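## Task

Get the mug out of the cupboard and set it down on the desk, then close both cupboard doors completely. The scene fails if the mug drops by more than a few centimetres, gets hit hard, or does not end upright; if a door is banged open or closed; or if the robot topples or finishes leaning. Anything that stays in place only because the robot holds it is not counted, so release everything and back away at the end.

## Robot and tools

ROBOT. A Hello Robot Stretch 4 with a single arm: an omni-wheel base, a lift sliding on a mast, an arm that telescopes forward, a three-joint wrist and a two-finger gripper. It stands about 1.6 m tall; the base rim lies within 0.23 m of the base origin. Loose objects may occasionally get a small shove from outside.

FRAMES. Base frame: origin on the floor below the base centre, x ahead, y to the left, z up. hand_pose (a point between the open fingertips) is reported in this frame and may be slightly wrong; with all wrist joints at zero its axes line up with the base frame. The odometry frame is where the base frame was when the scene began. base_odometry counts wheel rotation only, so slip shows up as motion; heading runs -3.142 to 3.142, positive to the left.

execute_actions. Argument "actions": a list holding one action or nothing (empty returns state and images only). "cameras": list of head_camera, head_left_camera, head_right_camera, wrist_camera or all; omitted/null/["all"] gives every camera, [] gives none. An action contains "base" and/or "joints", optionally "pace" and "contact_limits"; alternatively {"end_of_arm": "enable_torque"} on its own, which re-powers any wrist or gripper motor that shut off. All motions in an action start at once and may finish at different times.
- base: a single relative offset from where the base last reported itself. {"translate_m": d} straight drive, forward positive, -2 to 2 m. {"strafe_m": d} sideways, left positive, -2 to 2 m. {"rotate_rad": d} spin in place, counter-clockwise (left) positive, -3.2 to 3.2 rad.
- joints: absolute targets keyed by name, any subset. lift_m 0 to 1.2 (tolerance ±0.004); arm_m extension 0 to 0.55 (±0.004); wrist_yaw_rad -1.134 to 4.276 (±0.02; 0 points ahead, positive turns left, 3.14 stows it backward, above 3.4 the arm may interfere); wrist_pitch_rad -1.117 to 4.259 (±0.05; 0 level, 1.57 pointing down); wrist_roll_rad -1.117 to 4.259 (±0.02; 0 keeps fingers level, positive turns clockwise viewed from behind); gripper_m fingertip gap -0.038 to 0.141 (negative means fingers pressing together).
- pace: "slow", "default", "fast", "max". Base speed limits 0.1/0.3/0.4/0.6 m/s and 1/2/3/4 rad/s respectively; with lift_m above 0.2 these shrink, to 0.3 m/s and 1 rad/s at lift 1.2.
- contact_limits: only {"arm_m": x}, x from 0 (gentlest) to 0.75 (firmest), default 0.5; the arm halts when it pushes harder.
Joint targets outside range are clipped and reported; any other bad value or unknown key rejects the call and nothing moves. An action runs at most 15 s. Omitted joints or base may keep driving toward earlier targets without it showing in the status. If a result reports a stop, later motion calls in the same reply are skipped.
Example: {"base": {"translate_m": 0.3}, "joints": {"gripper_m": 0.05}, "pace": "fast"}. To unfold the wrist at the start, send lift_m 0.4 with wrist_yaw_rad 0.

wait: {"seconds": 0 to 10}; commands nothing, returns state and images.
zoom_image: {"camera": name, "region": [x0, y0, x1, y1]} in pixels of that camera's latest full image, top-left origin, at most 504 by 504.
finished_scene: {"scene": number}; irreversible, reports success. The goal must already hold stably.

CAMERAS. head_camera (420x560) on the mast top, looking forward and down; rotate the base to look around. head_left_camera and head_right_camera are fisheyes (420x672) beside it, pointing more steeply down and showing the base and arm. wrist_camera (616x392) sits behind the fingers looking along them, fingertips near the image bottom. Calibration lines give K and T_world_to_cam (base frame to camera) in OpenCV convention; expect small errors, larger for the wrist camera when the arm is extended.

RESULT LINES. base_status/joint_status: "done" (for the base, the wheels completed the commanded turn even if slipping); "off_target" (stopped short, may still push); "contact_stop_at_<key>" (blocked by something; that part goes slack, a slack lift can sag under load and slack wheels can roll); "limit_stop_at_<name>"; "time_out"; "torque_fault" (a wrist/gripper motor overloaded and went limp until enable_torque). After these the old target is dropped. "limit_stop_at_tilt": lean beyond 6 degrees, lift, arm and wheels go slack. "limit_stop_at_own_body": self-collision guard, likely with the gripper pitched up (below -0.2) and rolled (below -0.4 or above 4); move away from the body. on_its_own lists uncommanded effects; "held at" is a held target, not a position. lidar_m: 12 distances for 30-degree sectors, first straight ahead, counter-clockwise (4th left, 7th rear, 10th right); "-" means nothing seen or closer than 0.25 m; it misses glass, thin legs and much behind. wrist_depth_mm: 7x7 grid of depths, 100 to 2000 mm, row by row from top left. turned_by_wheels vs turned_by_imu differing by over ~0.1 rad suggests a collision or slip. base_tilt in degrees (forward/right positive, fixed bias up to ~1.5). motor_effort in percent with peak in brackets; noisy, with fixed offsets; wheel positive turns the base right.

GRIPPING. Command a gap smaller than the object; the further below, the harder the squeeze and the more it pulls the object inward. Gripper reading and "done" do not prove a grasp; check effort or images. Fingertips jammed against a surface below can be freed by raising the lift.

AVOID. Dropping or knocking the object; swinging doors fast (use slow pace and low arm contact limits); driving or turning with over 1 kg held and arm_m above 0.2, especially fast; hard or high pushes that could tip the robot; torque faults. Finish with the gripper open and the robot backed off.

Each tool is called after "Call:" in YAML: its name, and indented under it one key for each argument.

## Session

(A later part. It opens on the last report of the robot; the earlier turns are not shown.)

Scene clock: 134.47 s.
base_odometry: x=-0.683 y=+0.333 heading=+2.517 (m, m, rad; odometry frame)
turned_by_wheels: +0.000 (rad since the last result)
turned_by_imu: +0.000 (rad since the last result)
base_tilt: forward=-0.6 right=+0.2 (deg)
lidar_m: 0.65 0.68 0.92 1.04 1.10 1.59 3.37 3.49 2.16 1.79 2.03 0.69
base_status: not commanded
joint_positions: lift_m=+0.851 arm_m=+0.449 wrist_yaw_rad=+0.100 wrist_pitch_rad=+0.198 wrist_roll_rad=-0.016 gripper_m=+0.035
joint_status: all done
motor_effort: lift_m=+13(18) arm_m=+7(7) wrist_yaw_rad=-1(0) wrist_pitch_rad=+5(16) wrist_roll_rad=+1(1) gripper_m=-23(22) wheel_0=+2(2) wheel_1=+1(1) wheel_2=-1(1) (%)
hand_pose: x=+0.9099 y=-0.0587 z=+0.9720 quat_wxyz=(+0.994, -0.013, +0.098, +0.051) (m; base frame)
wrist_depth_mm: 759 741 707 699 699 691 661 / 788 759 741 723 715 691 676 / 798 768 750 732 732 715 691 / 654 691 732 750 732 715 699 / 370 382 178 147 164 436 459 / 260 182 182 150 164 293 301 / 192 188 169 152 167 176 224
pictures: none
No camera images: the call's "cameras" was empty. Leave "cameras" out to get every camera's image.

Contact. Ease slightly and release.

Call:
execute_actions:
  actions:
    - {"joints":{"lift_m":0.854,"gripper_m":0.141},"pace":"slow"}
  cameras: ["wrist_camera"]

Call:
execute_actions:
  actions:
    - {"joints":{"arm_m":0.3},"pace":"slow"}
  cameras: ["wrist_camera","head_camera"]

Scene clock: 139.23 s.
base_odometry: x=-0.683 y=+0.333 heading=+2.517 (m, m, rad; odometry frame)
turned_by_wheels: +0.000 (rad since the last result)
turned_by_imu: -0.001 (rad since the last result)
base_tilt: forward=-0.6 right=+0.0 (deg)
lidar_m: 0.65 0.68 0.94 1.04 1.11 1.61 3.38 3.47 2.16 1.82 2.02 0.66
base_status: not commanded
joint_positions: lift_m=+0.854 arm_m=+0.449 wrist_yaw_rad=+0.100 wrist_pitch_rad=+0.202 wrist_roll_rad=-0.015 gripper_m=+0.141
joint_status: all done
motor_effort: lift_m=+23(25) arm_m=+7(7) wrist_yaw_rad=+0(1) wrist_pitch_rad=-6(6) wrist_roll_rad=+0(1) gripper_m=+1(21) wheel_0=+2(2) wheel_1=+1(1) wheel_2=-1(1) (%)
hand_pose: x=+0.9096 y=-0.0589 z=+0.9740 quat_wxyz=(+0.994, -0.013, +0.100, +0.050) (m; base frame)
wrist_depth_mm: 768 750 732 699 699 683 668 / 778 759 741 723 707 699 683 / 809 788 759 750 723 707 699 / 640 668 707 236 732 723 691 / 370 379 196 164 180 433 449 / 260 206 196 168 186 258 297 / 202 196 198 152 196 207 222
pictures: wrist_camera
camera_calibration (this result's frames):
wrist_camera: T_world_to_cam=[[0.103117, -0.993728, 0.0432599, -0.193403], [-0.183569, -0.0617573, -0.981065, 1.18013], [0.977583, 0.0932236, -0.188786, -0.472077], [0, 0, 0, 1]] pos_world=[0.698074, -0.0752995, 1.07703]
Images, in order (width x height): wrist_camera 616x392.

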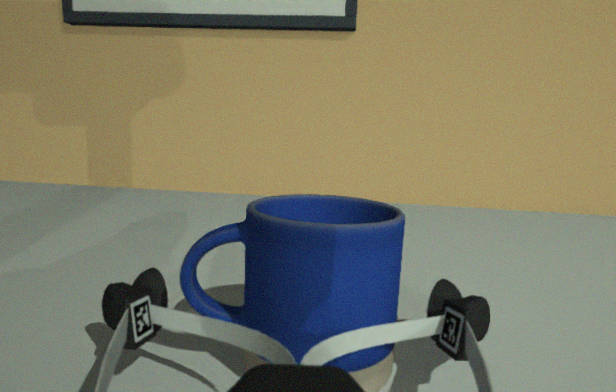

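Scene clock: 142.00 s.
base_odometry: x=-0.683 y=+0.333 heading=+2.517 (m, m, rad; odometry frame)
turned_by_wheels: +0.000 (rad since the last result)
turned_by_imu: +0.000 (rad since the last result)
base_tilt: forward=-0.6 right=+0.1 (deg)
lidar_m: 0.65 0.69 0.93 1.05 1.10 1.57 3.36 3.46 2.17 1.81 2.02 0.69
base_status: not commanded
joint_positions: lift_m=+0.854 arm_m=+0.301 wrist_yaw_rad=+0.100 wrist_pitch_rad=+0.202 wrist_roll_rad=-0.015 gripper_m=+0.141
joint_status: all done
motor_effort: lift_m=+23(23) arm_m=-7(7) wrist_yaw_rad=-1(1) wrist_pitch_rad=-6(7) wrist_roll_rad=+0(1) gripper_m=-1(2) wheel_0=+2(2) wheel_1=+1(1) wheel_2=-1(1) (%)
hand_pose: x=+0.7621 y=-0.0588 z=+0.9740 quat_wxyz=(+0.994, -0.013, +0.100, +0.051) (m; base frame)
wrist_depth_mm: 917 878 842 842 831 809 788 / 946 904 891 866 842 831 809 / 946 946 904 878 854 842 831 / 634 676 715 325 683 854 842 / 373 382 389 322 384 433 449 / 262 206 272 276 282 258 298 / 202 196 207 152 206 207 223
pictures: head_camera, wrist_camera
camera_calibration (this result's frames):
wrist_camera: T_world_to_cam=[[0.103452, -0.993693, 0.0432581, -0.178343], [-0.183736, -0.0618353, -0.981029, 1.15309], [0.977517, 0.093541, -0.188975, -0.327596], [0, 0, 0, 1]] pos_world=[0.550545, -0.075273, 1.07702]
Images, in order (width x height): head_camera 420x560, wrist_camera 616x392.

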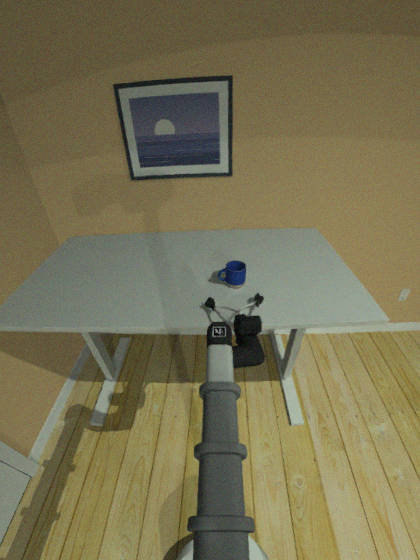

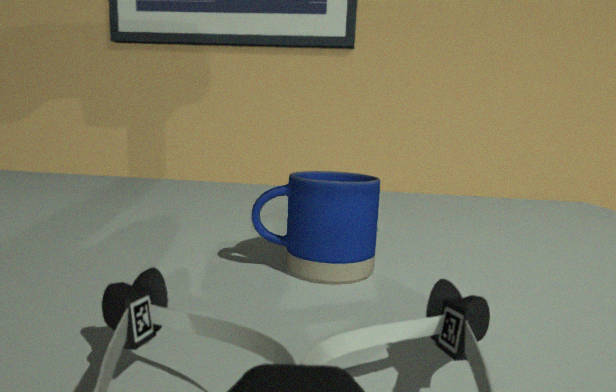

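Call:
execute_actions:
  actions:
    - {"joints":{"arm_m":0.0,"lift_m":0.88,"wrist_yaw_rad":0,"wrist_pitch_rad":0}}
  cameras: []

Call:
execute_actions:
  actions:
    - {"base":{"rotate_rad":-1.573},"joints":{"gripper_m":0.0}}
  cameras: []

Call:
execute_actions:
  actions:
    - {"base":{"translate_m":1.15},"joints":{"lift_m":0.33}}

Scene clock: 144.57 s.
base_odometry: x=-0.683 y=+0.333 heading=+2.517 (m, m, rad; odometry frame)
turned_by_wheels: +0.000 (rad since the last result)
turned_by_imu: +0.000 (rad since the last result)
base_tilt: forward=-0.5 right=+0.2 (deg)
lidar_m: 0.64 0.67 0.94 1.04 1.14 1.61 3.37 3.47 2.15 1.80 2.02 0.69
base_status: not commanded
joint_positions: lift_m=+0.880 arm_m=+0.002 wrist_yaw_rad=+0.000 wrist_pitch_rad=+0.002 wrist_roll_rad=-0.015 gripper_m=+0.141
joint_status: all done
motor_effort: lift_m=+24(26) arm_m=-7(7) wrist_yaw_rad=-1(6) wrist_pitch_rad=-8(15) wrist_roll_rad=+0(1) gripper_m=+2(0) wheel_0=+2(2) wheel_1=+1(1) wheel_2=-1(1) (%)
hand_pose: x=+0.4616 y=-0.0875 z=+1.0571 quat_wxyz=(+1.000, -0.008, +0.001, +0.000) (m; base frame)
wrist_depth_mm: 1205 1229 1205 1205 1229 1205 1205 / 1229 1182 1205 1205 1205 1205 1229 / 1205 1205 1182 1229 1205 1205 1205 / 1205 1182 1205 1229 1205 1205 1205 / 1205 1205 1182 1205 1205 1182 1182 / 591 206 627 615 676 569 1182 / 421 410 415 153 421 421 452
pictures: none
No camera images: the call's "cameras" was empty. Leave "cameras" out to get every camera's image.

Scene clock: 146.93 s.
base_odometry: x=-0.683 y=+0.333 heading=+0.944 (m, m, rad; odometry frame)
turned_by_wheels: -1.573 (rad since the last result)
turned_by_imu: -1.579 (rad since the last result)
base_tilt: forward=-0.5 right=+0.0 (deg)
lidar_m: 1.81 2.03 0.69 0.65 0.68 0.95 1.05 1.12 1.57 3.32 3.47 2.16
base_status: done
joint_positions: lift_m=+0.880 arm_m=+0.002 wrist_yaw_rad=+0.000 wrist_pitch_rad=+0.002 wrist_roll_rad=-0.015 gripper_m=+0.000
joint_status: all done
motor_effort: lift_m=+24(24) arm_m=-7(7) wrist_yaw_rad=+0(1) wrist_pitch_rad=-8(8) wrist_roll_rad=+0(0) gripper_m=-7(5) wheel_0=+2(8) wheel_1=+0(7) wheel_2=-1(5) (%)
hand_pose: x=+0.4616 y=-0.0875 z=+1.0572 quat_wxyz=(+1.000, -0.008, +0.001, +0.000) (m; base frame)
wrist_depth_mm: - - - - - - - / - - - - - - - / - - - - - - - / - - - - - - - / - - - - - - 1808 / - - - 205 - - 1661 / - - - 183 173 - 1708
pictures: none
No camera images: the call's "cameras" was empty. Leave "cameras" out to get every camera's image.

Scene clock: 152.23 s.
base_odometry: x=-0.009 y=+1.265 heading=+0.945 (m, m, rad; odometry frame)
turned_by_wheels: +0.000 (rad since the last result)
turned_by_imu: -0.006 (rad since the last result)
base_tilt: forward=-0.6 right=+0.1 (deg)
lidar_m: 1.41 1.57 1.50 1.44 0.88 0.95 2.22 2.32 3.18 3.32 1.37 0.72
base_status: done
joint_positions: lift_m=+0.330 arm_m=+0.002 wrist_yaw_rad=+0.000 wrist_pitch_rad=+0.002 wrist_roll_rad=-0.015 gripper_m=+0.000
joint_status: all done
motor_effort: lift_m=+15(21) arm_m=-7(7) wrist_yaw_rad=-1(0) wrist_pitch_rad=-6(7) wrist_roll_rad=+1(1) gripper_m=-7(3) wheel_0=+1(6) wheel_1=+1(8) wheel_2=+1(9) (%)
hand_pose: x=+0.4616 y=-0.0874 z=+0.5078 quat_wxyz=(+1.000, -0.008, +0.001, +0.000) (m; base frame)
wrist_depth_mm: 1281 1281 1308 1308 1308 654 455 / 1281 1308 1308 1281 1255 647 455 / 1308 1308 1281 1308 1205 634 459 / 1281 1281 1308 1308 1182 634 462 / 1281 1229 1281 1281 1138 615 462 / 1255 1255 1255 205 991 621 459 / 1255 1255 1229 183 174 585 455
pictures: head_camera, head_left_camera, head_right_camera, wrist_camera
camera_calibration (this result's frames):
wrist_camera: T_world_to_cam=[[-0.00494335, -0.999059, 0.0430927, -0.105921], [0.00939361, -0.0431378, -0.999025, 0.560457], [0.999944, -0.00453373, 0.00959801, -0.239046], [0, 0, 0, 1]] pos_world=[0.233244, -0.0827286, 0.56677]
Images, in order (width x height): head_camera 420x560, head_left_camera 420x672, head_right_camera 420x672, wrist_camera 616x392.

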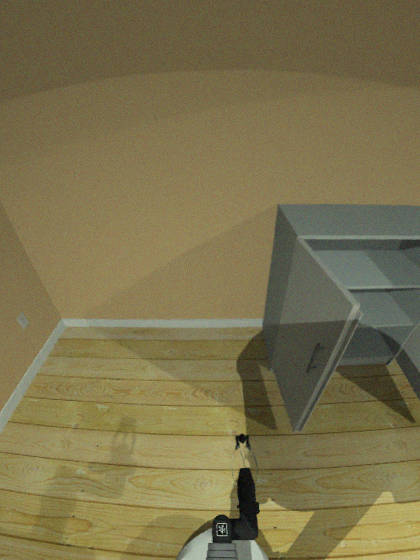

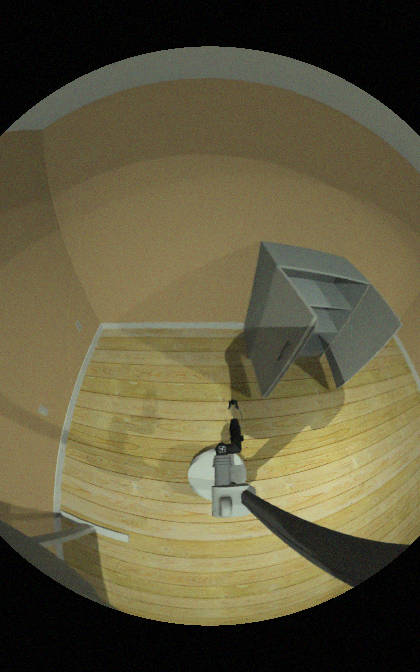

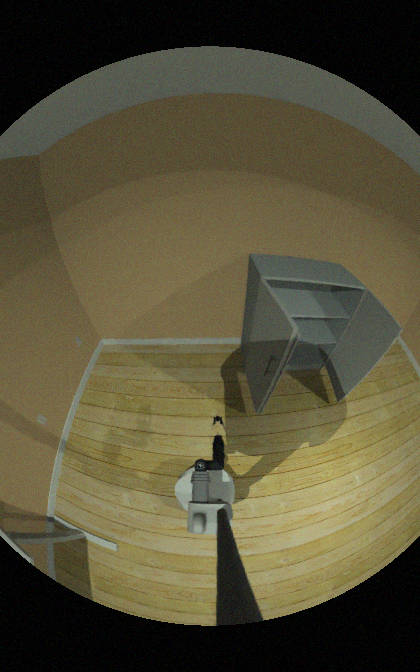

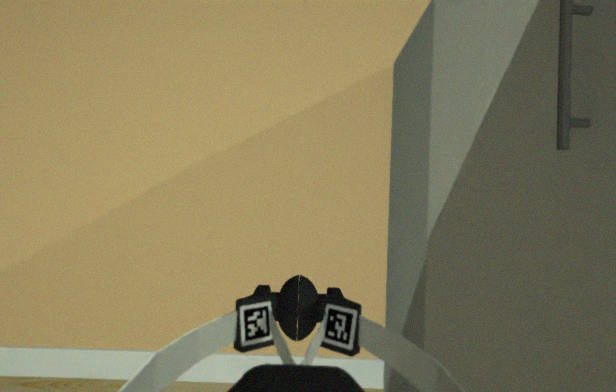

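Call:
execute_actions:
  actions:
    - {"base":{"strafe_m":-0.2},"joints":{"arm_m":0.25}}
  cameras: []

Call:
execute_actions:
  actions:
    - {"base":{"strafe_m":-0.3},"pace":"slow"}
  cameras: ["head_camera","wrist_camera"]

Scene clock: 154.37 s.
base_odometry: x=+0.153 y=+1.148 heading=+0.945 (m, m, rad; odometry frame)
turned_by_wheels: +0.000 (rad since the last result)
turned_by_imu: -0.001 (rad since the last result)
base_tilt: forward=-0.5 right=-0.1 (deg)
lidar_m: 0.66 1.58 1.68 1.62 1.05 1.25 2.21 2.35 3.20 3.12 1.20 0.65
base_status: done
joint_positions: lift_m=+0.330 arm_m=+0.249 wrist_yaw_rad=+0.000 wrist_pitch_rad=+0.002 wrist_roll_rad=-0.015 gripper_m=+0.000
joint_status: all done
motor_effort: lift_m=+15(15) arm_m=+7(7) wrist_yaw_rad=+0(1) wrist_pitch_rad=-7(8) wrist_roll_rad=-1(0) gripper_m=-6(2) wheel_0=-1(10) wheel_1=+1(8) wheel_2=+0(1) (%)
hand_pose: x=+0.7082 y=-0.0874 z=+0.5079 quat_wxyz=(+1.000, -0.008, +0.001, +0.000) (m; base frame)
wrist_depth_mm: 1042 1060 1042 1042 404 218 186 / 1060 1042 1060 1060 397 240 184 / 1060 1042 1060 1042 392 238 182 / 1042 1025 1042 1060 382 236 181 / 1025 1025 1025 1025 377 232 179 / 1025 1025 1025 205 340 229 178 / 1008 1008 1008 183 173 217 177
pictures: none
No camera images: the call's "cameras" was empty. Leave "cameras" out to get every camera's image.

Scene clock: 158.50 s.
base_odometry: x=+0.396 y=+0.972 heading=+0.945 (m, m, rad; odometry frame)
turned_by_wheels: +0.000 (rad since the last result)
turned_by_imu: -0.001 (rad since the last result)
base_tilt: forward=-0.3 right=+0.1 (deg)
lidar_m: 0.70 1.58 2.02 1.93 1.32 1.65 2.21 2.32 2.94 2.81 0.97 1.07
base_status: done
joint_positions: lift_m=+0.330 arm_m=+0.249 wrist_yaw_rad=+0.000 wrist_pitch_rad=+0.002 wrist_roll_rad=-0.015 gripper_m=+0.000
joint_status: not commanded
motor_effort: lift_m=+15(15) arm_m=+7(7) wrist_yaw_rad=-2(7) wrist_pitch_rad=-8(7) wrist_roll_rad=+0(0) gripper_m=-3(4) wheel_0=+2(8) wheel_1=-2(6) wheel_2=+1(1) (%)
hand_pose: x=+0.7082 y=-0.0873 z=+0.5079 quat_wxyz=(+1.000, -0.008, +0.001, +0.000) (m; base frame)
wrist_depth_mm: 1060 1042 394 249 228 1008 931 / 1042 1042 389 255 226 1025 960 / 1042 1025 379 263 226 866 820 / 1042 1042 373 259 226 1042 976 / 1042 1025 366 255 224 1025 931 / 1008 1008 340 204 221 723 778 / 1025 991 317 182 173 1008 960
pictures: head_camera, wrist_camera
camera_calibration (this result's frames):
wrist_camera: T_world_to_cam=[[-0.00457112, -0.999064, 0.0430206, -0.104822], [0.00959939, -0.043063, -0.999026, 0.558061], [0.999943, -0.0041537, 0.00978725, -0.485733], [0, 0, 0, 1]] pos_world=[0.479869, -0.0827098, 0.566781]
Images, in order (width x height): head_camera 420x560, wrist_camera 616x392.

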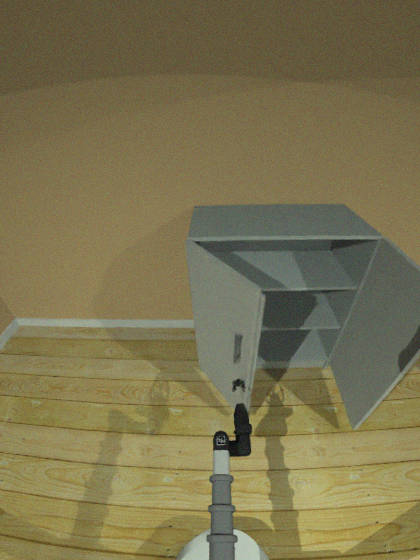

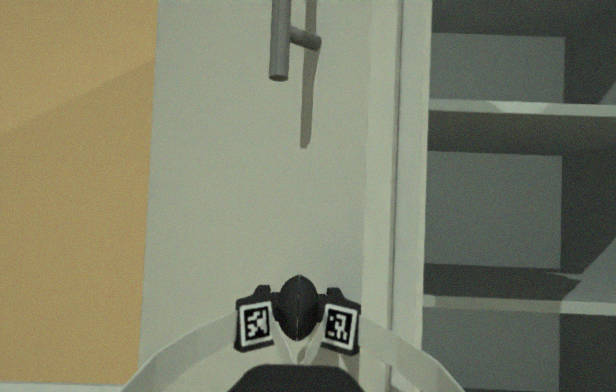

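Call:
execute_actions:
  actions:
    - {"base":{"strafe_m":-0.09},"joints":{"arm_m":0.4},"pace":"slow"}
  cameras: ["head_camera","wrist_camera"]

Scene clock: 161.40 s.
base_odometry: x=+0.469 y=+0.919 heading=+0.945 (m, m, rad; odometry frame)
turned_by_wheels: +0.000 (rad since the last result)
turned_by_imu: -0.001 (rad since the last result)
base_tilt: forward=-0.5 right=+0.0 (deg)
lidar_m: 0.84 1.59 2.11 2.03 1.41 1.80 2.21 2.33 2.83 2.74 0.89 0.94
base_status: done
joint_positions: lift_m=+0.330 arm_m=+0.399 wrist_yaw_rad=+0.000 wrist_pitch_rad=+0.002 wrist_roll_rad=-0.015 gripper_m=+0.000
joint_status: all done
motor_effort: lift_m=+15(15) arm_m=+7(8) wrist_yaw_rad=+1(2) wrist_pitch_rad=-8(6) wrist_roll_rad=-1(1) gripper_m=-4(5) wheel_0=+1(7) wheel_1=-1(9) wheel_2=+0(4) (%)
hand_pose: x=+0.8581 y=-0.0875 z=+0.5079 quat_wxyz=(+1.000, -0.008, +0.001, +0.000) (m; base frame)
wrist_depth_mm: 404 338 289 251 221 230 866 / 404 334 286 249 220 229 530 / 399 330 282 246 218 228 798 / 392 327 278 245 217 226 854 / 387 324 277 242 216 866 866 / 384 320 270 205 211 469 569 / 377 317 262 183 173 854 788
pictures: head_camera, wrist_camera
camera_calibration (this result's frames):
wrist_camera: T_world_to_cam=[[-0.00506658, -0.999061, 0.0430209, -0.103855], [0.0095665, -0.0430679, -0.999026, 0.556641], [0.999941, -0.00465009, 0.00977573, -0.635656], [0, 0, 0, 1]] pos_world=[0.629768, -0.0827397, 0.566781]
Images, in order (width x height): head_camera 420x560, wrist_camera 616x392.

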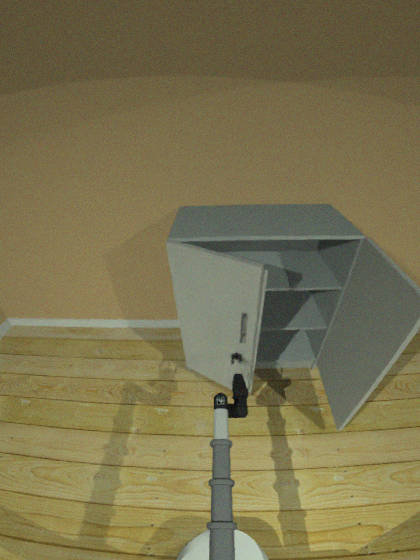

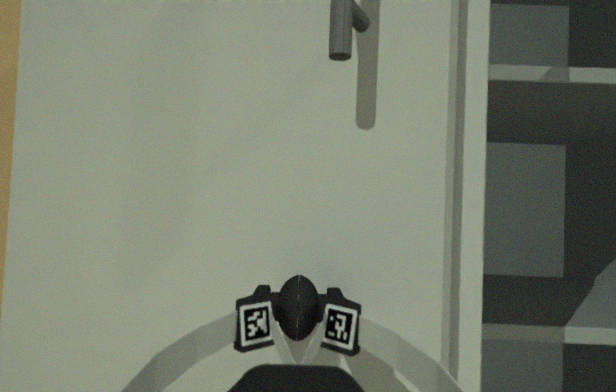

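Call:
execute_actions:
  actions:
    - {"base":{"strafe_m":-0.03},"joints":{"arm_m":0.53},"pace":"slow","contact_limits":{"arm_m":0.3}}
  cameras: ["head_camera","wrist_camera"]

Scene clock: 164.07 s.
base_odometry: x=+0.494 y=+0.902 heading=+0.945 (m, m, rad; odometry frame)
turned_by_wheels: +0.000 (rad since the last result)
turned_by_imu: +0.000 (rad since the last result)
base_tilt: forward=-0.5 right=+0.0 (deg)
lidar_m: 0.97 1.61 2.13 2.06 1.42 1.83 2.21 2.32 2.79 2.71 0.86 0.89
base_status: done
joint_positions: lift_m=+0.330 arm_m=+0.529 wrist_yaw_rad=+0.000 wrist_pitch_rad=+0.002 wrist_roll_rad=-0.015 gripper_m=+0.000
joint_status: all done
motor_effort: lift_m=+15(15) arm_m=+7(7) wrist_yaw_rad=+0(2) wrist_pitch_rad=-6(6) wrist_roll_rad=+0(0) gripper_m=-7(0) wheel_0=+1(10) wheel_1=-2(5) wheel_2=+0(1) (%)
contact_limits: arm_m 0.3
hand_pose: x=+0.9881 y=-0.0875 z=+0.5079 quat_wxyz=(+1.000, -0.008, +0.001, +0.000) (m; base frame)
wrist_depth_mm: 273 263 253 244 232 230 366 / 271 260 251 242 233 229 484 / 270 259 250 240 232 228 750 / 268 257 248 239 231 246 741 / 265 257 247 237 229 245 741 / 265 254 245 205 227 246 564 / 263 253 241 183 173 244 347
pictures: head_camera, wrist_camera
camera_calibration (this result's frames):
wrist_camera: T_world_to_cam=[[-0.00534101, -0.99906, 0.0430208, -0.103004], [0.00956379, -0.0430705, -0.999026, 0.555399], [0.99994, -0.00492437, 0.00978484, -0.765661], [0, 0, 0, 1]] pos_world=[0.759754, -0.0827562, 0.566781]
Images, in order (width x height): head_camera 420x560, wrist_camera 616x392.

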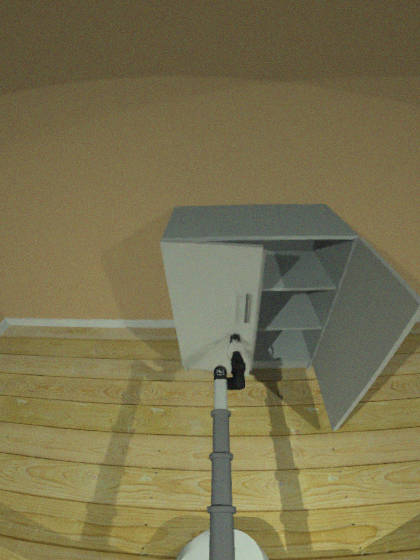

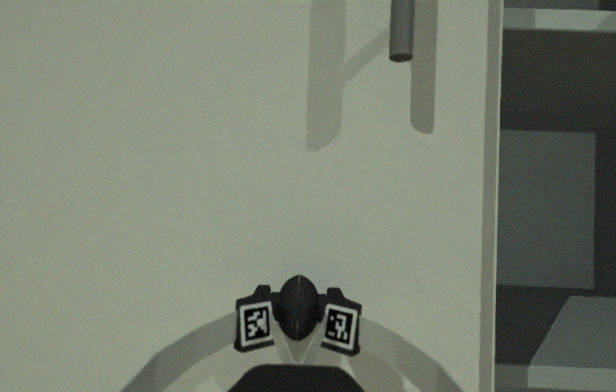

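Call:
execute_actions:
  actions:
    - {"base":{"translate_m":0.06},"joints":{"arm_m":0.47},"pace":"slow"}
  cameras: []

Call:
execute_actions:
  actions:
    - {"joints":{"arm_m":0.545},"pace":"slow","contact_limits":{"arm_m":0.2}}
  cameras: ["head_camera","wrist_camera"]

Scene clock: 166.07 s.
base_odometry: x=+0.529 y=+0.950 heading=+0.945 (m, m, rad; odometry frame)
turned_by_wheels: +0.000 (rad since the last result)
turned_by_imu: +0.000 (rad since the last result)
base_tilt: forward=-0.5 right=+0.0 (deg)
lidar_m: 0.91 1.53 2.08 2.05 1.45 1.83 2.29 2.41 2.82 2.70 0.82 0.89
base_status: done
joint_positions: lift_m=+0.330 arm_m=+0.471 wrist_yaw_rad=+0.000 wrist_pitch_rad=+0.002 wrist_roll_rad=-0.015 gripper_m=+0.000
joint_status: all done
motor_effort: lift_m=+15(15) arm_m=-7(8) wrist_yaw_rad=+0(1) wrist_pitch_rad=-7(7) wrist_roll_rad=+0(1) gripper_m=-2(3) wheel_0=+3(6) wheel_1=+3(5) wheel_2=-3(5) (%)
hand_pose: x=+0.9306 y=-0.0874 z=+0.5079 quat_wxyz=(+1.000, -0.008, +0.001, +0.000) (m; base frame)
wrist_depth_mm: 273 263 253 245 234 231 366 / 271 262 251 242 235 230 484 / 270 259 249 241 234 229 750 / 267 257 248 241 231 250 741 / 266 257 248 238 231 247 741 / 263 254 244 205 229 247 569 / 262 252 241 183 173 246 349
pictures: none
No camera images: the call's "cameras" was empty. Leave "cameras" out to get every camera's image.

Scene clock: 167.80 s.
base_odometry: x=+0.529 y=+0.950 heading=+0.945 (m, m, rad; odometry frame)
turned_by_wheels: +0.000 (rad since the last result)
turned_by_imu: +0.000 (rad since the last result)
base_tilt: forward=-0.5 right=-0.2 (deg)
lidar_m: 0.98 1.52 2.09 2.07 1.45 1.83 2.28 2.39 2.81 2.71 0.84 0.88
base_status: not commanded
joint_positions: lift_m=+0.330 arm_m=+0.531 wrist_yaw_rad=-0.005 wrist_pitch_rad=+0.001 wrist_roll_rad=-0.015 gripper_m=+0.000
joint_status: arm_m contact_stop (moved +0.060 of +0.074)
on_its_own: arm_m is slack since a contact_stop (your +0.545 is given up)
motor_effort: lift_m=+15(15) arm_m=+0(16) wrist_yaw_rad=+13(28) wrist_pitch_rad=-4(7) wrist_roll_rad=+0(0) gripper_m=-2(6) wheel_0=+3(3) wheel_1=+4(4) wheel_2=-7(8) (%)
contact_limits: arm_m 0.2
hand_pose: x=+0.9898 y=-0.0887 z=+0.5082 quat_wxyz=(+1.000, -0.008, +0.001, -0.002) (m; base frame)
wrist_depth_mm: 238 237 239 240 239 240 343 / 236 236 238 238 238 238 492 / 236 236 236 237 238 239 699 / 234 235 236 236 237 237 683 / 233 234 234 236 235 262 676 / 232 233 217 208 235 260 569 / 231 231 231 173 177 260 347
pictures: head_camera, wrist_camera
camera_calibration (this result's frames):
wrist_camera: T_world_to_cam=[[-0.0095147, -0.999029, 0.0430162, -0.100062], [0.0102993, -0.0431138, -0.999017, 0.554858], [0.999902, -0.00906231, 0.0106995, -0.76818], [0, 0, 0, 1]] pos_world=[0.761438, -0.083004, 0.566836]
Images, in order (width x height): head_camera 420x560, wrist_camera 616x392.

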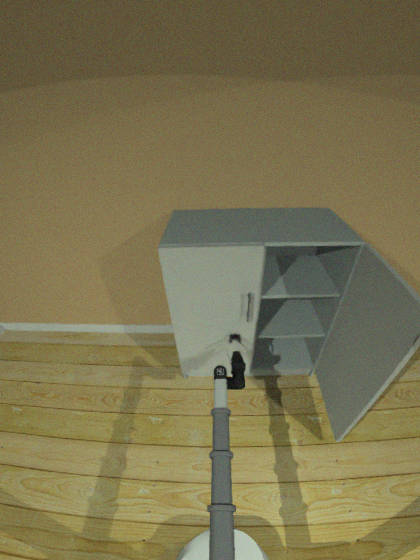

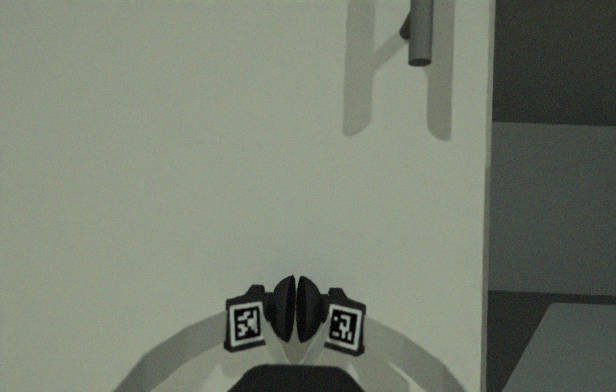

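Call:
execute_actions:
  actions:
    - {"base":{"translate_m":-0.06},"joints":{"arm_m":0.0}}
  cameras: []

Call:
execute_actions:
  actions:
    - {"base":{"strafe_m":-0.85}}

Scene clock: 170.53 s.
base_odometry: x=+0.493 y=+0.901 heading=+0.944 (m, m, rad; odometry frame)
turned_by_wheels: +0.000 (rad since the last result)
turned_by_imu: +0.000 (rad since the last result)
base_tilt: forward=-0.5 right=+0.1 (deg)
lidar_m: 1.02 1.58 2.14 2.05 1.43 1.84 2.22 2.34 2.81 2.70 0.89 0.88
base_status: done
joint_positions: lift_m=+0.330 arm_m=+0.002 wrist_yaw_rad=+0.000 wrist_pitch_rad=+0.002 wrist_roll_rad=-0.015 gripper_m=+0.000
joint_status: all done
motor_effort: lift_m=+15(15) arm_m=-7(6) wrist_yaw_rad=+0(13) wrist_pitch_rad=-7(7) wrist_roll_rad=+0(0) gripper_m=-6(6) wheel_0=-3(8) wheel_1=-1(5) wheel_2=+0(12) (%)
hand_pose: x=+0.4616 y=-0.0874 z=+0.5079 quat_wxyz=(+1.000, -0.008, +0.001, +0.000) (m; base frame)
wrist_depth_mm: 1308 1308 831 831 1025 976 831 / 1255 1281 820 820 1255 1229 831 / 1281 1281 831 831 1205 1042 842 / 1281 1281 820 820 1255 1160 831 / 1281 1255 820 820 1255 1078 831 / 1255 1308 809 205 1229 1160 820 / 1229 820 809 183 173 1042 788
pictures: none
No camera images: the call's "cameras" was empty. Leave "cameras" out to get every camera's image.

Scene clock: 174.70 s.
base_odometry: x=+1.182 y=+0.403 heading=+0.945 (m, m, rad; odometry frame)
turned_by_wheels: +0.000 (rad since the last result)
turned_by_imu: -0.002 (rad since the last result)
base_tilt: forward=-0.5 right=+0.0 (deg)
lidar_m: 0.68 0.66 1.51 2.29 2.22 2.33 2.24 2.33 1.94 1.86 1.95 1.58
base_status: done
joint_positions: lift_m=+0.330 arm_m=+0.002 wrist_yaw_rad=+0.000 wrist_pitch_rad=+0.002 wrist_roll_rad=-0.015 gripper_m=+0.000
joint_status: not commanded
motor_effort: lift_m=+15(15) arm_m=-7(7) wrist_yaw_rad=+0(0) wrist_pitch_rad=-7(8) wrist_roll_rad=+0(0) gripper_m=-6(5) wheel_0=+1(9) wheel_1=+1(7) wheel_2=+0(2) (%)
hand_pose: x=+0.4616 y=-0.0874 z=+0.5079 quat_wxyz=(+1.000, -0.008, +0.001, +0.000) (m; base frame)
wrist_depth_mm: 421 609 1255 1308 1308 1308 1308 / 418 615 1229 1281 1281 1281 1308 / 424 621 1255 1255 1308 1308 1308 / 433 621 1281 1281 1281 1281 1308 / 433 640 1281 1281 1281 1281 1281 / 439 647 946 204 1281 1255 1281 / 439 574 1078 182 173 1255 1255
pictures: head_camera, head_left_camera, head_right_camera, wrist_camera
camera_calibration (this result's frames):
wrist_camera: T_world_to_cam=[[-0.00498934, -0.999062, 0.0430216, -0.105877], [0.00940382, -0.0430671, -0.999028, 0.560463], [0.999943, -0.00457992, 0.00960987, -0.239064], [0, 0, 0, 1]] pos_world=[0.233252, -0.0827355, 0.56677]
Images, in order (width x height): head_camera 420x560, head_left_camera 420x672, head_right_camera 420x672, wrist_camera 616x392.

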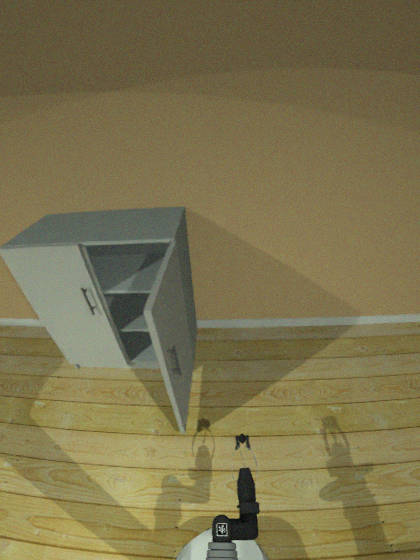

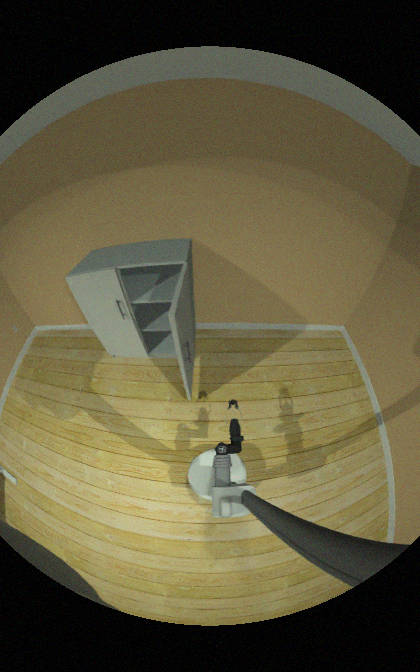

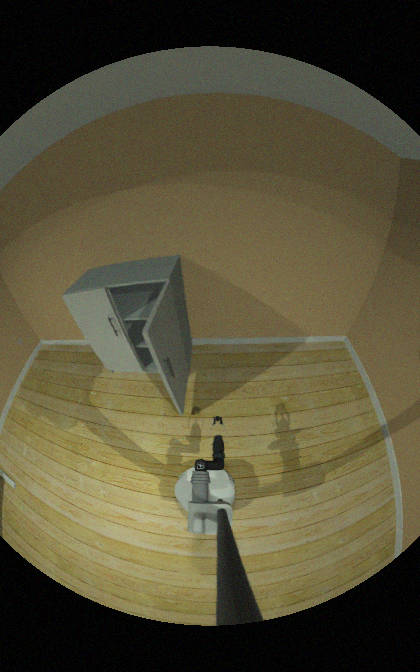

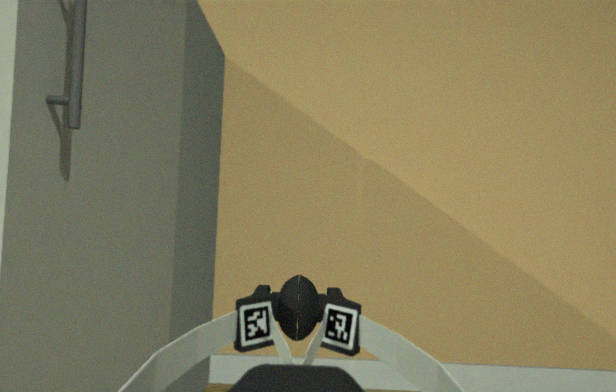

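Call:
execute_actions:
  actions:
    - {"base":{"strafe_m":0.17},"joints":{"arm_m":0.27}}
  cameras: []

Call:
execute_actions:
  actions:
    - {"base":{"strafe_m":0.3},"pace":"slow"}
  cameras: ["head_camera","wrist_camera"]

Scene clock: 176.73 s.
base_odometry: x=+1.044 y=+0.503 heading=+0.944 (m, m, rad; odometry frame)
turned_by_wheels: +0.000 (rad since the last result)
turned_by_imu: +0.000 (rad since the last result)
base_tilt: forward=-0.6 right=-0.1 (deg)
lidar_m: 0.61 1.13 2.16 2.28 2.07 2.36 2.23 2.33 2.10 2.03 2.11 1.57
base_status: done
joint_positions: lift_m=+0.330 arm_m=+0.269 wrist_yaw_rad=+0.000 wrist_pitch_rad=+0.002 wrist_roll_rad=-0.015 gripper_m=+0.000
joint_status: all done
motor_effort: lift_m=+15(15) arm_m=+7(8) wrist_yaw_rad=-1(1) wrist_pitch_rad=-6(8) wrist_roll_rad=-1(0) gripper_m=-3(2) wheel_0=+0(10) wheel_1=-2(11) wheel_2=+0(1) (%)
hand_pose: x=+0.7282 y=-0.0874 z=+0.5079 quat_wxyz=(+1.000, -0.008, +0.001, +0.000) (m; base frame)
wrist_depth_mm: 170 245 452 1042 1042 1025 1042 / 170 247 459 1025 1025 1025 1042 / 171 251 469 1025 1025 1025 1025 / 173 253 477 1025 1025 1025 1008 / 175 257 488 1025 1025 991 1025 / 176 259 362 205 1008 1008 991 / 178 230 407 183 173 1008 991
pictures: none
No camera images: the call's "cameras" was empty. Leave "cameras" out to get every camera's image.

Scene clock: 180.87 s.
base_odometry: x=+0.801 y=+0.679 heading=+0.944 (m, m, rad; odometry frame)
turned_by_wheels: +0.000 (rad since the last result)
turned_by_imu: +0.000 (rad since the last result)
base_tilt: forward=-0.5 right=+0.1 (deg)
lidar_m: 0.67 1.10 2.18 2.27 1.77 2.32 2.25 2.33 2.39 2.32 2.16 1.59
base_status: done
joint_positions: lift_m=+0.330 arm_m=+0.269 wrist_yaw_rad=-0.001 wrist_pitch_rad=+0.002 wrist_roll_rad=-0.015 gripper_m=+0.000
joint_status: not commanded
motor_effort: lift_m=+15(15) arm_m=+7(7) wrist_yaw_rad=+0(9) wrist_pitch_rad=-6(6) wrist_roll_rad=+0(0) gripper_m=-2(5) wheel_0=-2(5) wheel_1=+1(5) wheel_2=+0(3) (%)
hand_pose: x=+0.7281 y=-0.0876 z=+0.5079 quat_wxyz=(+1.000, -0.008, +0.001, +0.000) (m; base frame)
wrist_depth_mm: 554 564 201 246 407 1042 1042 / 559 564 201 270 410 1025 1042 / 549 554 202 271 413 1042 1025 / 559 554 203 272 413 1008 1025 / 549 544 203 272 415 1025 1008 / 544 549 190 204 418 1008 1008 / 544 549 190 183 174 1008 1008
pictures: head_camera, wrist_camera
camera_calibration (this result's frames):
wrist_camera: T_world_to_cam=[[-0.00549634, -0.99906, 0.0430005, -0.104314], [0.00955205, -0.0430517, -0.999027, 0.557892], [0.999939, -0.00508025, 0.00977969, -0.505727], [0, 0, 0, 1]] pos_world=[0.499794, -0.0827667, 0.566781]
Images, in order (width x height): head_camera 420x560, wrist_camera 616x392.

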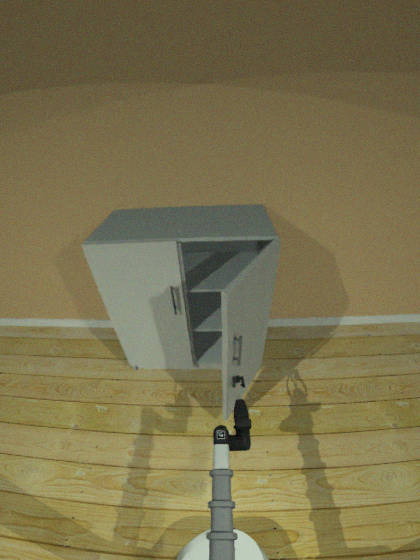

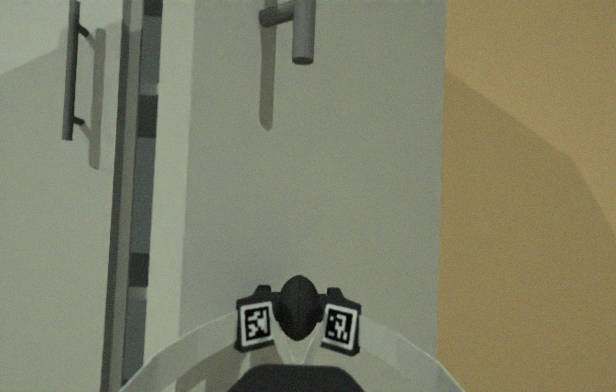

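Call:
execute_actions:
  actions:
    - {"base":{"strafe_m":0.09},"joints":{"arm_m":0.42},"pace":"slow"}
  cameras: []

Call:
execute_actions:
  actions:
    - {"base":{"translate_m":0.08},"pace":"slow"}
  cameras: ["head_camera","wrist_camera"]

Scene clock: 183.77 s.
base_odometry: x=+0.729 y=+0.731 heading=+0.944 (m, m, rad; odometry frame)
turned_by_wheels: +0.000 (rad since the last result)
turned_by_imu: +0.000 (rad since the last result)
base_tilt: forward=-0.5 right=+0.0 (deg)
lidar_m: 0.82 1.09 2.17 2.28 1.69 2.26 2.24 2.34 2.52 2.41 2.15 1.05
base_status: done
joint_positions: lift_m=+0.330 arm_m=+0.419 wrist_yaw_rad=+0.000 wrist_pitch_rad=+0.002 wrist_roll_rad=-0.015 gripper_m=+0.000
joint_status: all done
motor_effort: lift_m=+15(15) arm_m=+7(9) wrist_yaw_rad=+0(3) wrist_pitch_rad=-6(8) wrist_roll_rad=+0(1) gripper_m=-5(5) wheel_0=-2(8) wheel_1=+1(7) wheel_2=+0(0) (%)
hand_pose: x=+0.8781 y=-0.0875 z=+0.5079 quat_wxyz=(+1.000, -0.008, +0.001, +0.000) (m; base frame)
wrist_depth_mm: 410 197 220 249 285 338 407 / 410 197 220 248 285 336 410 / 402 196 220 248 286 336 407 / 404 196 219 248 286 336 407 / 399 196 218 247 285 334 404 / 399 196 208 206 283 334 404 / 397 190 211 182 173 332 402
pictures: none
No camera images: the call's "cameras" was empty. Leave "cameras" out to get every camera's image.

Scene clock: 185.83 s.
base_odometry: x=+0.775 y=+0.796 heading=+0.944 (m, m, rad; odometry frame)
turned_by_wheels: +0.000 (rad since the last result)
turned_by_imu: -0.001 (rad since the last result)
base_tilt: forward=-0.3 right=+0.0 (deg)
lidar_m: 0.82 1.01 2.06 2.35 1.73 2.26 2.30 2.41 2.51 2.41 2.04 0.97
base_status: done
joint_positions: lift_m=+0.330 arm_m=+0.419 wrist_yaw_rad=+0.000 wrist_pitch_rad=+0.002 wrist_roll_rad=-0.015 gripper_m=+0.000
joint_status: not commanded
motor_effort: lift_m=+15(15) arm_m=+7(7) wrist_yaw_rad=+0(2) wrist_pitch_rad=-6(7) wrist_roll_rad=+2(1) gripper_m=-8(1) wheel_0=+3(6) wheel_1=+1(4) wheel_2=-1(8) (%)
hand_pose: x=+0.8782 y=-0.0875 z=+0.5079 quat_wxyz=(+1.000, -0.008, +0.001, +0.000) (m; base frame)
wrist_depth_mm: 200 213 226 243 263 285 306 / 200 213 227 243 262 283 306 / 200 211 225 241 262 282 303 / 198 211 224 241 259 281 301 / 198 211 224 240 259 281 301 / 197 210 218 206 258 279 300 / 197 205 219 183 173 278 300
pictures: head_camera, wrist_camera
camera_calibration (this result's frames):
wrist_camera: T_world_to_cam=[[-0.00522885, -0.999061, 0.0430002, -0.103647], [0.00959961, -0.043049, -0.999027, 0.556431], [0.99994, -0.00481097, 0.0098157, -0.655722], [0, 0, 0, 1]] pos_world=[0.649799, -0.0827505, 0.566783]
Images, in order (width x height): head_camera 420x560, wrist_camera 616x392.

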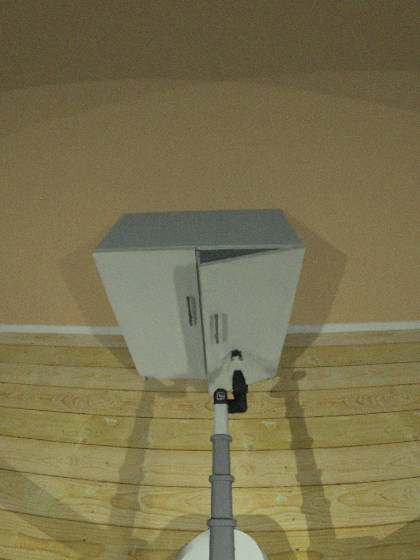

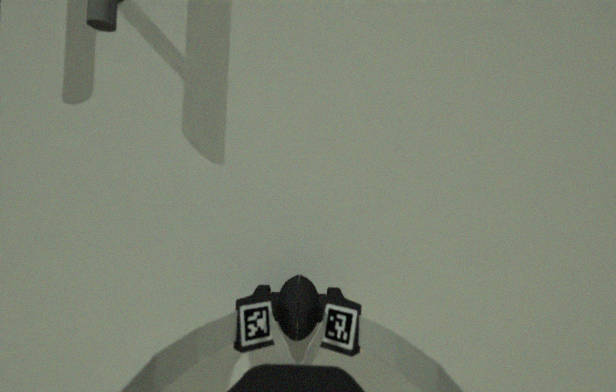

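Call:
execute_actions:
  actions:
    - {"joints":{"arm_m":0.54},"pace":"slow","contact_limits":{"arm_m":0.2}}
  cameras: ["head_camera","wrist_camera"]

Call:
execute_actions:
  actions:
    - {"base":{"translate_m":-0.3},"joints":{"arm_m":0.1}}

Scene clock: 187.87 s.
base_odometry: x=+0.775 y=+0.796 heading=+0.944 (m, m, rad; odometry frame)
turned_by_wheels: +0.000 (rad since the last result)
turned_by_imu: +0.000 (rad since the last result)
base_tilt: forward=-0.5 right=-0.1 (deg)
lidar_m: 0.95 1.01 2.08 2.35 1.73 2.25 2.30 2.40 2.49 2.41 2.05 1.01
base_status: not commanded
joint_positions: lift_m=+0.330 arm_m=+0.510 wrist_yaw_rad=-0.004 wrist_pitch_rad=+0.002 wrist_roll_rad=-0.015 gripper_m=+0.000
joint_status: arm_m contact_stop (moved +0.091 of +0.121)
on_its_own: arm_m is slack since a contact_stop (your +0.540 is given up)
motor_effort: lift_m=+15(15) arm_m=+0(19) wrist_yaw_rad=+11(31) wrist_pitch_rad=-5(7) wrist_roll_rad=-1(2) gripper_m=-4(5) wheel_0=+4(4) wheel_1=+1(1) wheel_2=-4(7) (%)
contact_limits: arm_m 0.2
hand_pose: x=+0.9686 y=-0.0885 z=+0.5081 quat_wxyz=(+1.000, -0.008, +0.001, -0.002) (m; base frame)
wrist_depth_mm: 238 238 240 240 241 242 242 / 236 237 239 238 239 240 240 / 236 236 236 238 238 238 240 / 236 235 236 236 237 237 238 / 234 235 235 236 236 236 237 / 233 233 217 204 235 235 236 / 231 231 232 183 176 235 235
pictures: head_camera, wrist_camera
camera_calibration (this result's frames):
wrist_camera: T_world_to_cam=[[-0.0087861, -0.999037, 0.0429957, -0.10075], [0.0101638, -0.0430844, -0.99902, 0.555172], [0.99991, -0.00834049, 0.0105326, -0.746826], [0, 0, 0, 1]] pos_world=[0.740231, -0.0829621, 0.566826]
Images, in order (width x height): head_camera 420x560, wrist_camera 616x392.

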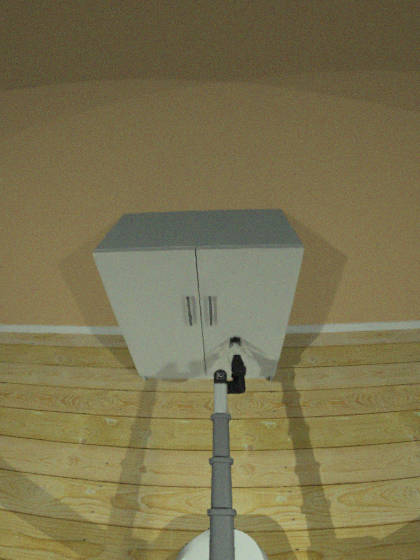

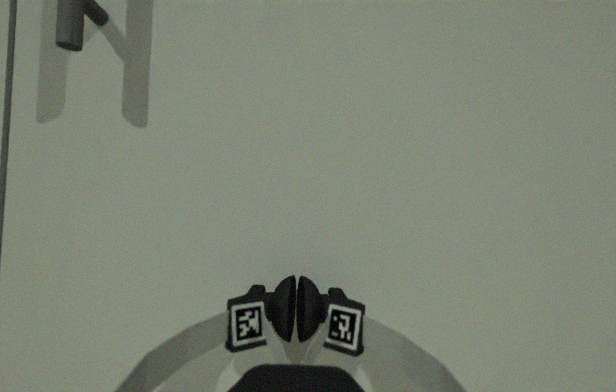

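not run: a stop came earlier in this reply.

Call:
execute_actions:
  actions:
    - {"base":{"translate_m":-0.2},"joints":{"arm_m":0.15}}

Scene clock: 190.10 s.
base_odometry: x=+0.658 y=+0.634 heading=+0.944 (m, m, rad; odometry frame)
turned_by_wheels: +0.000 (rad since the last result)
turned_by_imu: +0.000 (rad since the last result)
base_tilt: forward=-0.6 right=+0.1 (deg)
lidar_m: 1.14 1.22 2.37 1.73 1.64 2.19 2.12 2.19 2.52 2.41 2.34 1.20
base_status: done
joint_positions: lift_m=+0.330 arm_m=+0.151 wrist_yaw_rad=+0.000 wrist_pitch_rad=+0.002 wrist_roll_rad=-0.015 gripper_m=+0.000
joint_status: all done
motor_effort: lift_m=+15(15) arm_m=-7(8) wrist_yaw_rad=+0(11) wrist_pitch_rad=-8(7) wrist_roll_rad=-2(0) gripper_m=+0(3) wheel_0=-1(8) wheel_1=+0(6) wheel_2=-1(10) (%)
hand_pose: x=+0.6106 y=-0.0875 z=+0.5079 quat_wxyz=(+1.000, -0.008, +0.001, +0.000) (m; base frame)
wrist_depth_mm: 788 798 798 798 809 1281 1281 / 788 798 798 798 809 1281 1281 / 788 788 798 788 788 1255 1255 / 788 798 788 788 798 1255 1255 / 778 778 778 788 798 1255 1255 / 778 778 778 205 788 1229 1255 / 778 778 778 183 173 1229 1255
pictures: head_camera, head_left_camera, head_right_camera, wrist_camera
camera_calibration (this result's frames):
wrist_camera: T_world_to_cam=[[-0.00508153, -0.999062, 0.0430003, -0.105094], [0.00940128, -0.0430467, -0.999029, 0.559065], [0.999943, -0.00467234, 0.00961121, -0.388053], [0, 0, 0, 1]] pos_world=[0.382241, -0.0827422, 0.56677]
Images, in order (width x height): head_camera 420x560, head_left_camera 420x672, head_right_camera 420x672, wrist_camera 616x392.

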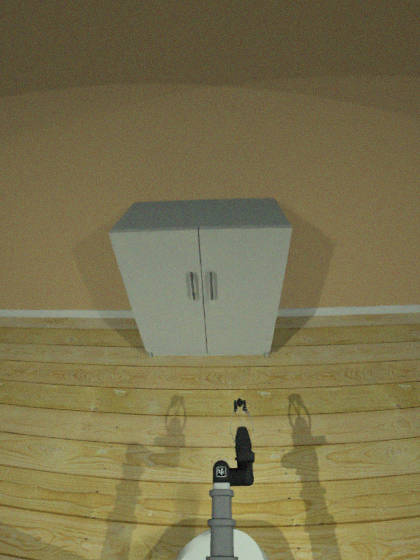

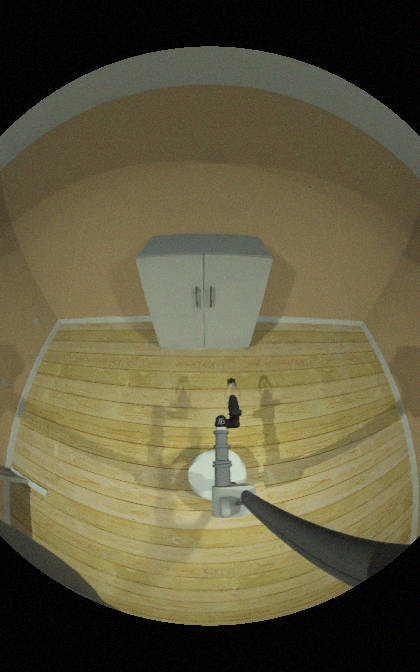

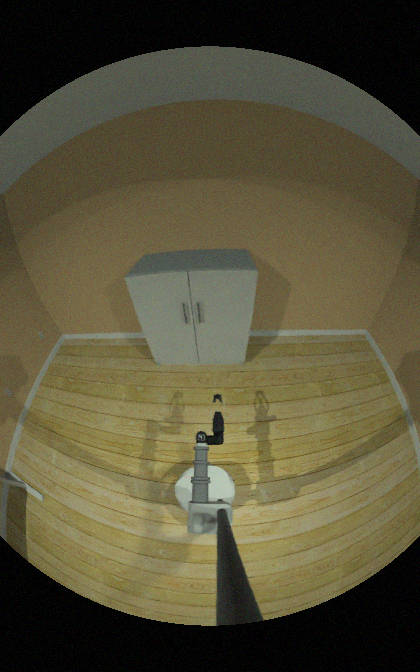

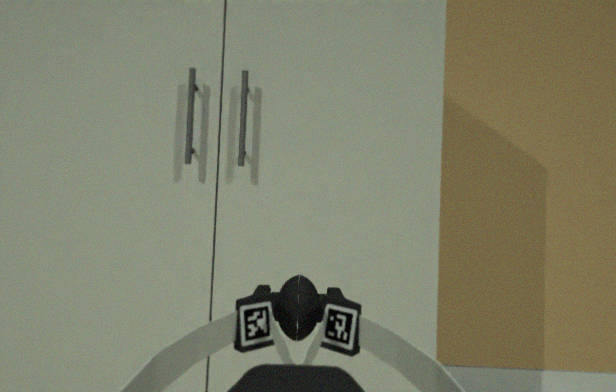

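Call:
execute_actions:
  actions: []

Scene clock: 190.50 s.
base_odometry: x=+0.658 y=+0.634 heading=+0.944 (m, m, rad; odometry frame)
turned_by_wheels: +0.000 (rad since the last result)
turned_by_imu: +0.000 (rad since the last result)
base_tilt: forward=-0.6 right=+0.1 (deg)
lidar_m: 1.14 1.22 2.38 1.73 1.64 2.18 2.11 2.17 2.52 2.40 2.32 1.23
base_status: done
joint_positions: lift_m=+0.330 arm_m=+0.151 wrist_yaw_rad=+0.000 wrist_pitch_rad=+0.002 wrist_roll_rad=-0.015 gripper_m=+0.000
joint_status: all done
motor_effort: lift_m=+15(15) arm_m=-7(8) wrist_yaw_rad=+1(11) wrist_pitch_rad=-8(7) wrist_roll_rad=+0(0) gripper_m=-4(3) wheel_0=-1(8) wheel_1=+0(6) wheel_2=-1(10) (%)
hand_pose: x=+0.6106 y=-0.0875 z=+0.5079 quat_wxyz=(+1.000, -0.008, +0.001, +0.000) (m; base frame)
wrist_depth_mm: 798 788 809 798 798 1255 1255 / 788 798 798 798 809 1255 1281 / 778 788 788 798 788 1281 1255 / 788 778 788 788 788 1255 1255 / 788 778 778 778 788 1255 1255 / 778 778 788 205 788 1229 1255 / 768 768 778 183 173 1229 1255
pictures: head_camera, head_left_camera, head_right_camera, wrist_camera
camera_calibration (this result's frames):
wrist_camera: T_world_to_cam=[[-0.00508152, -0.999062, 0.0430003, -0.105094], [0.00940136, -0.0430467, -0.999029, 0.559065], [0.999943, -0.00467233, 0.00961129, -0.388053], [0, 0, 0, 1]] pos_world=[0.382241, -0.0827422, 0.56677]
Images, in order (width x height): head_camera 420x560, head_left_camera 420x672, head_right_camera 420x672, wrist_camera 616x392.

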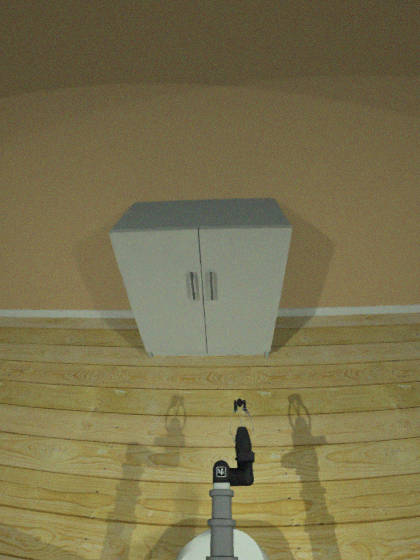

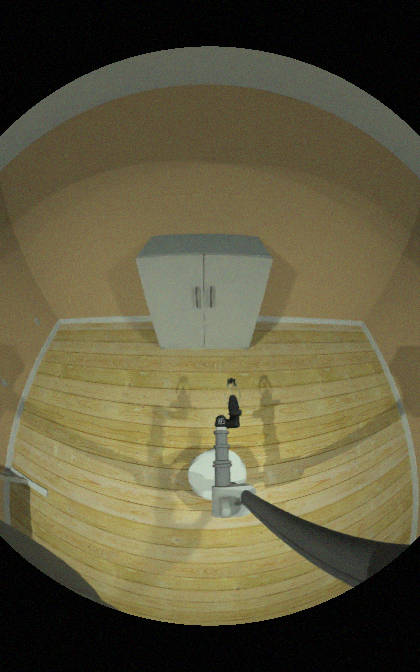

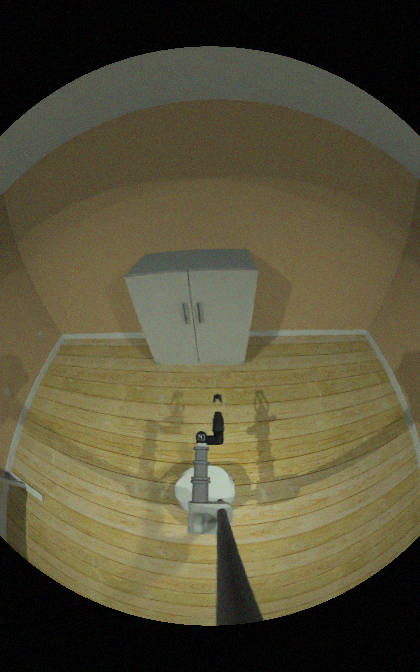

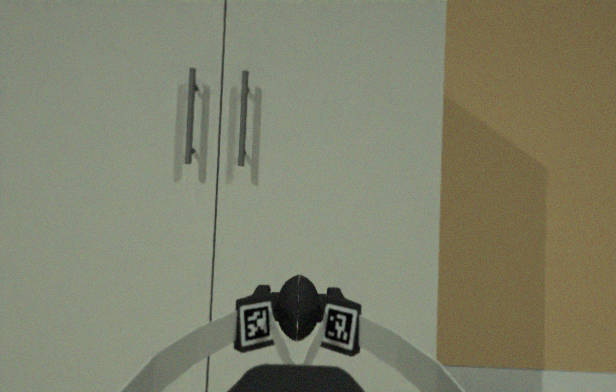

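Call:
finished_scene:
  scene: 1

The scene is finished: the task was done.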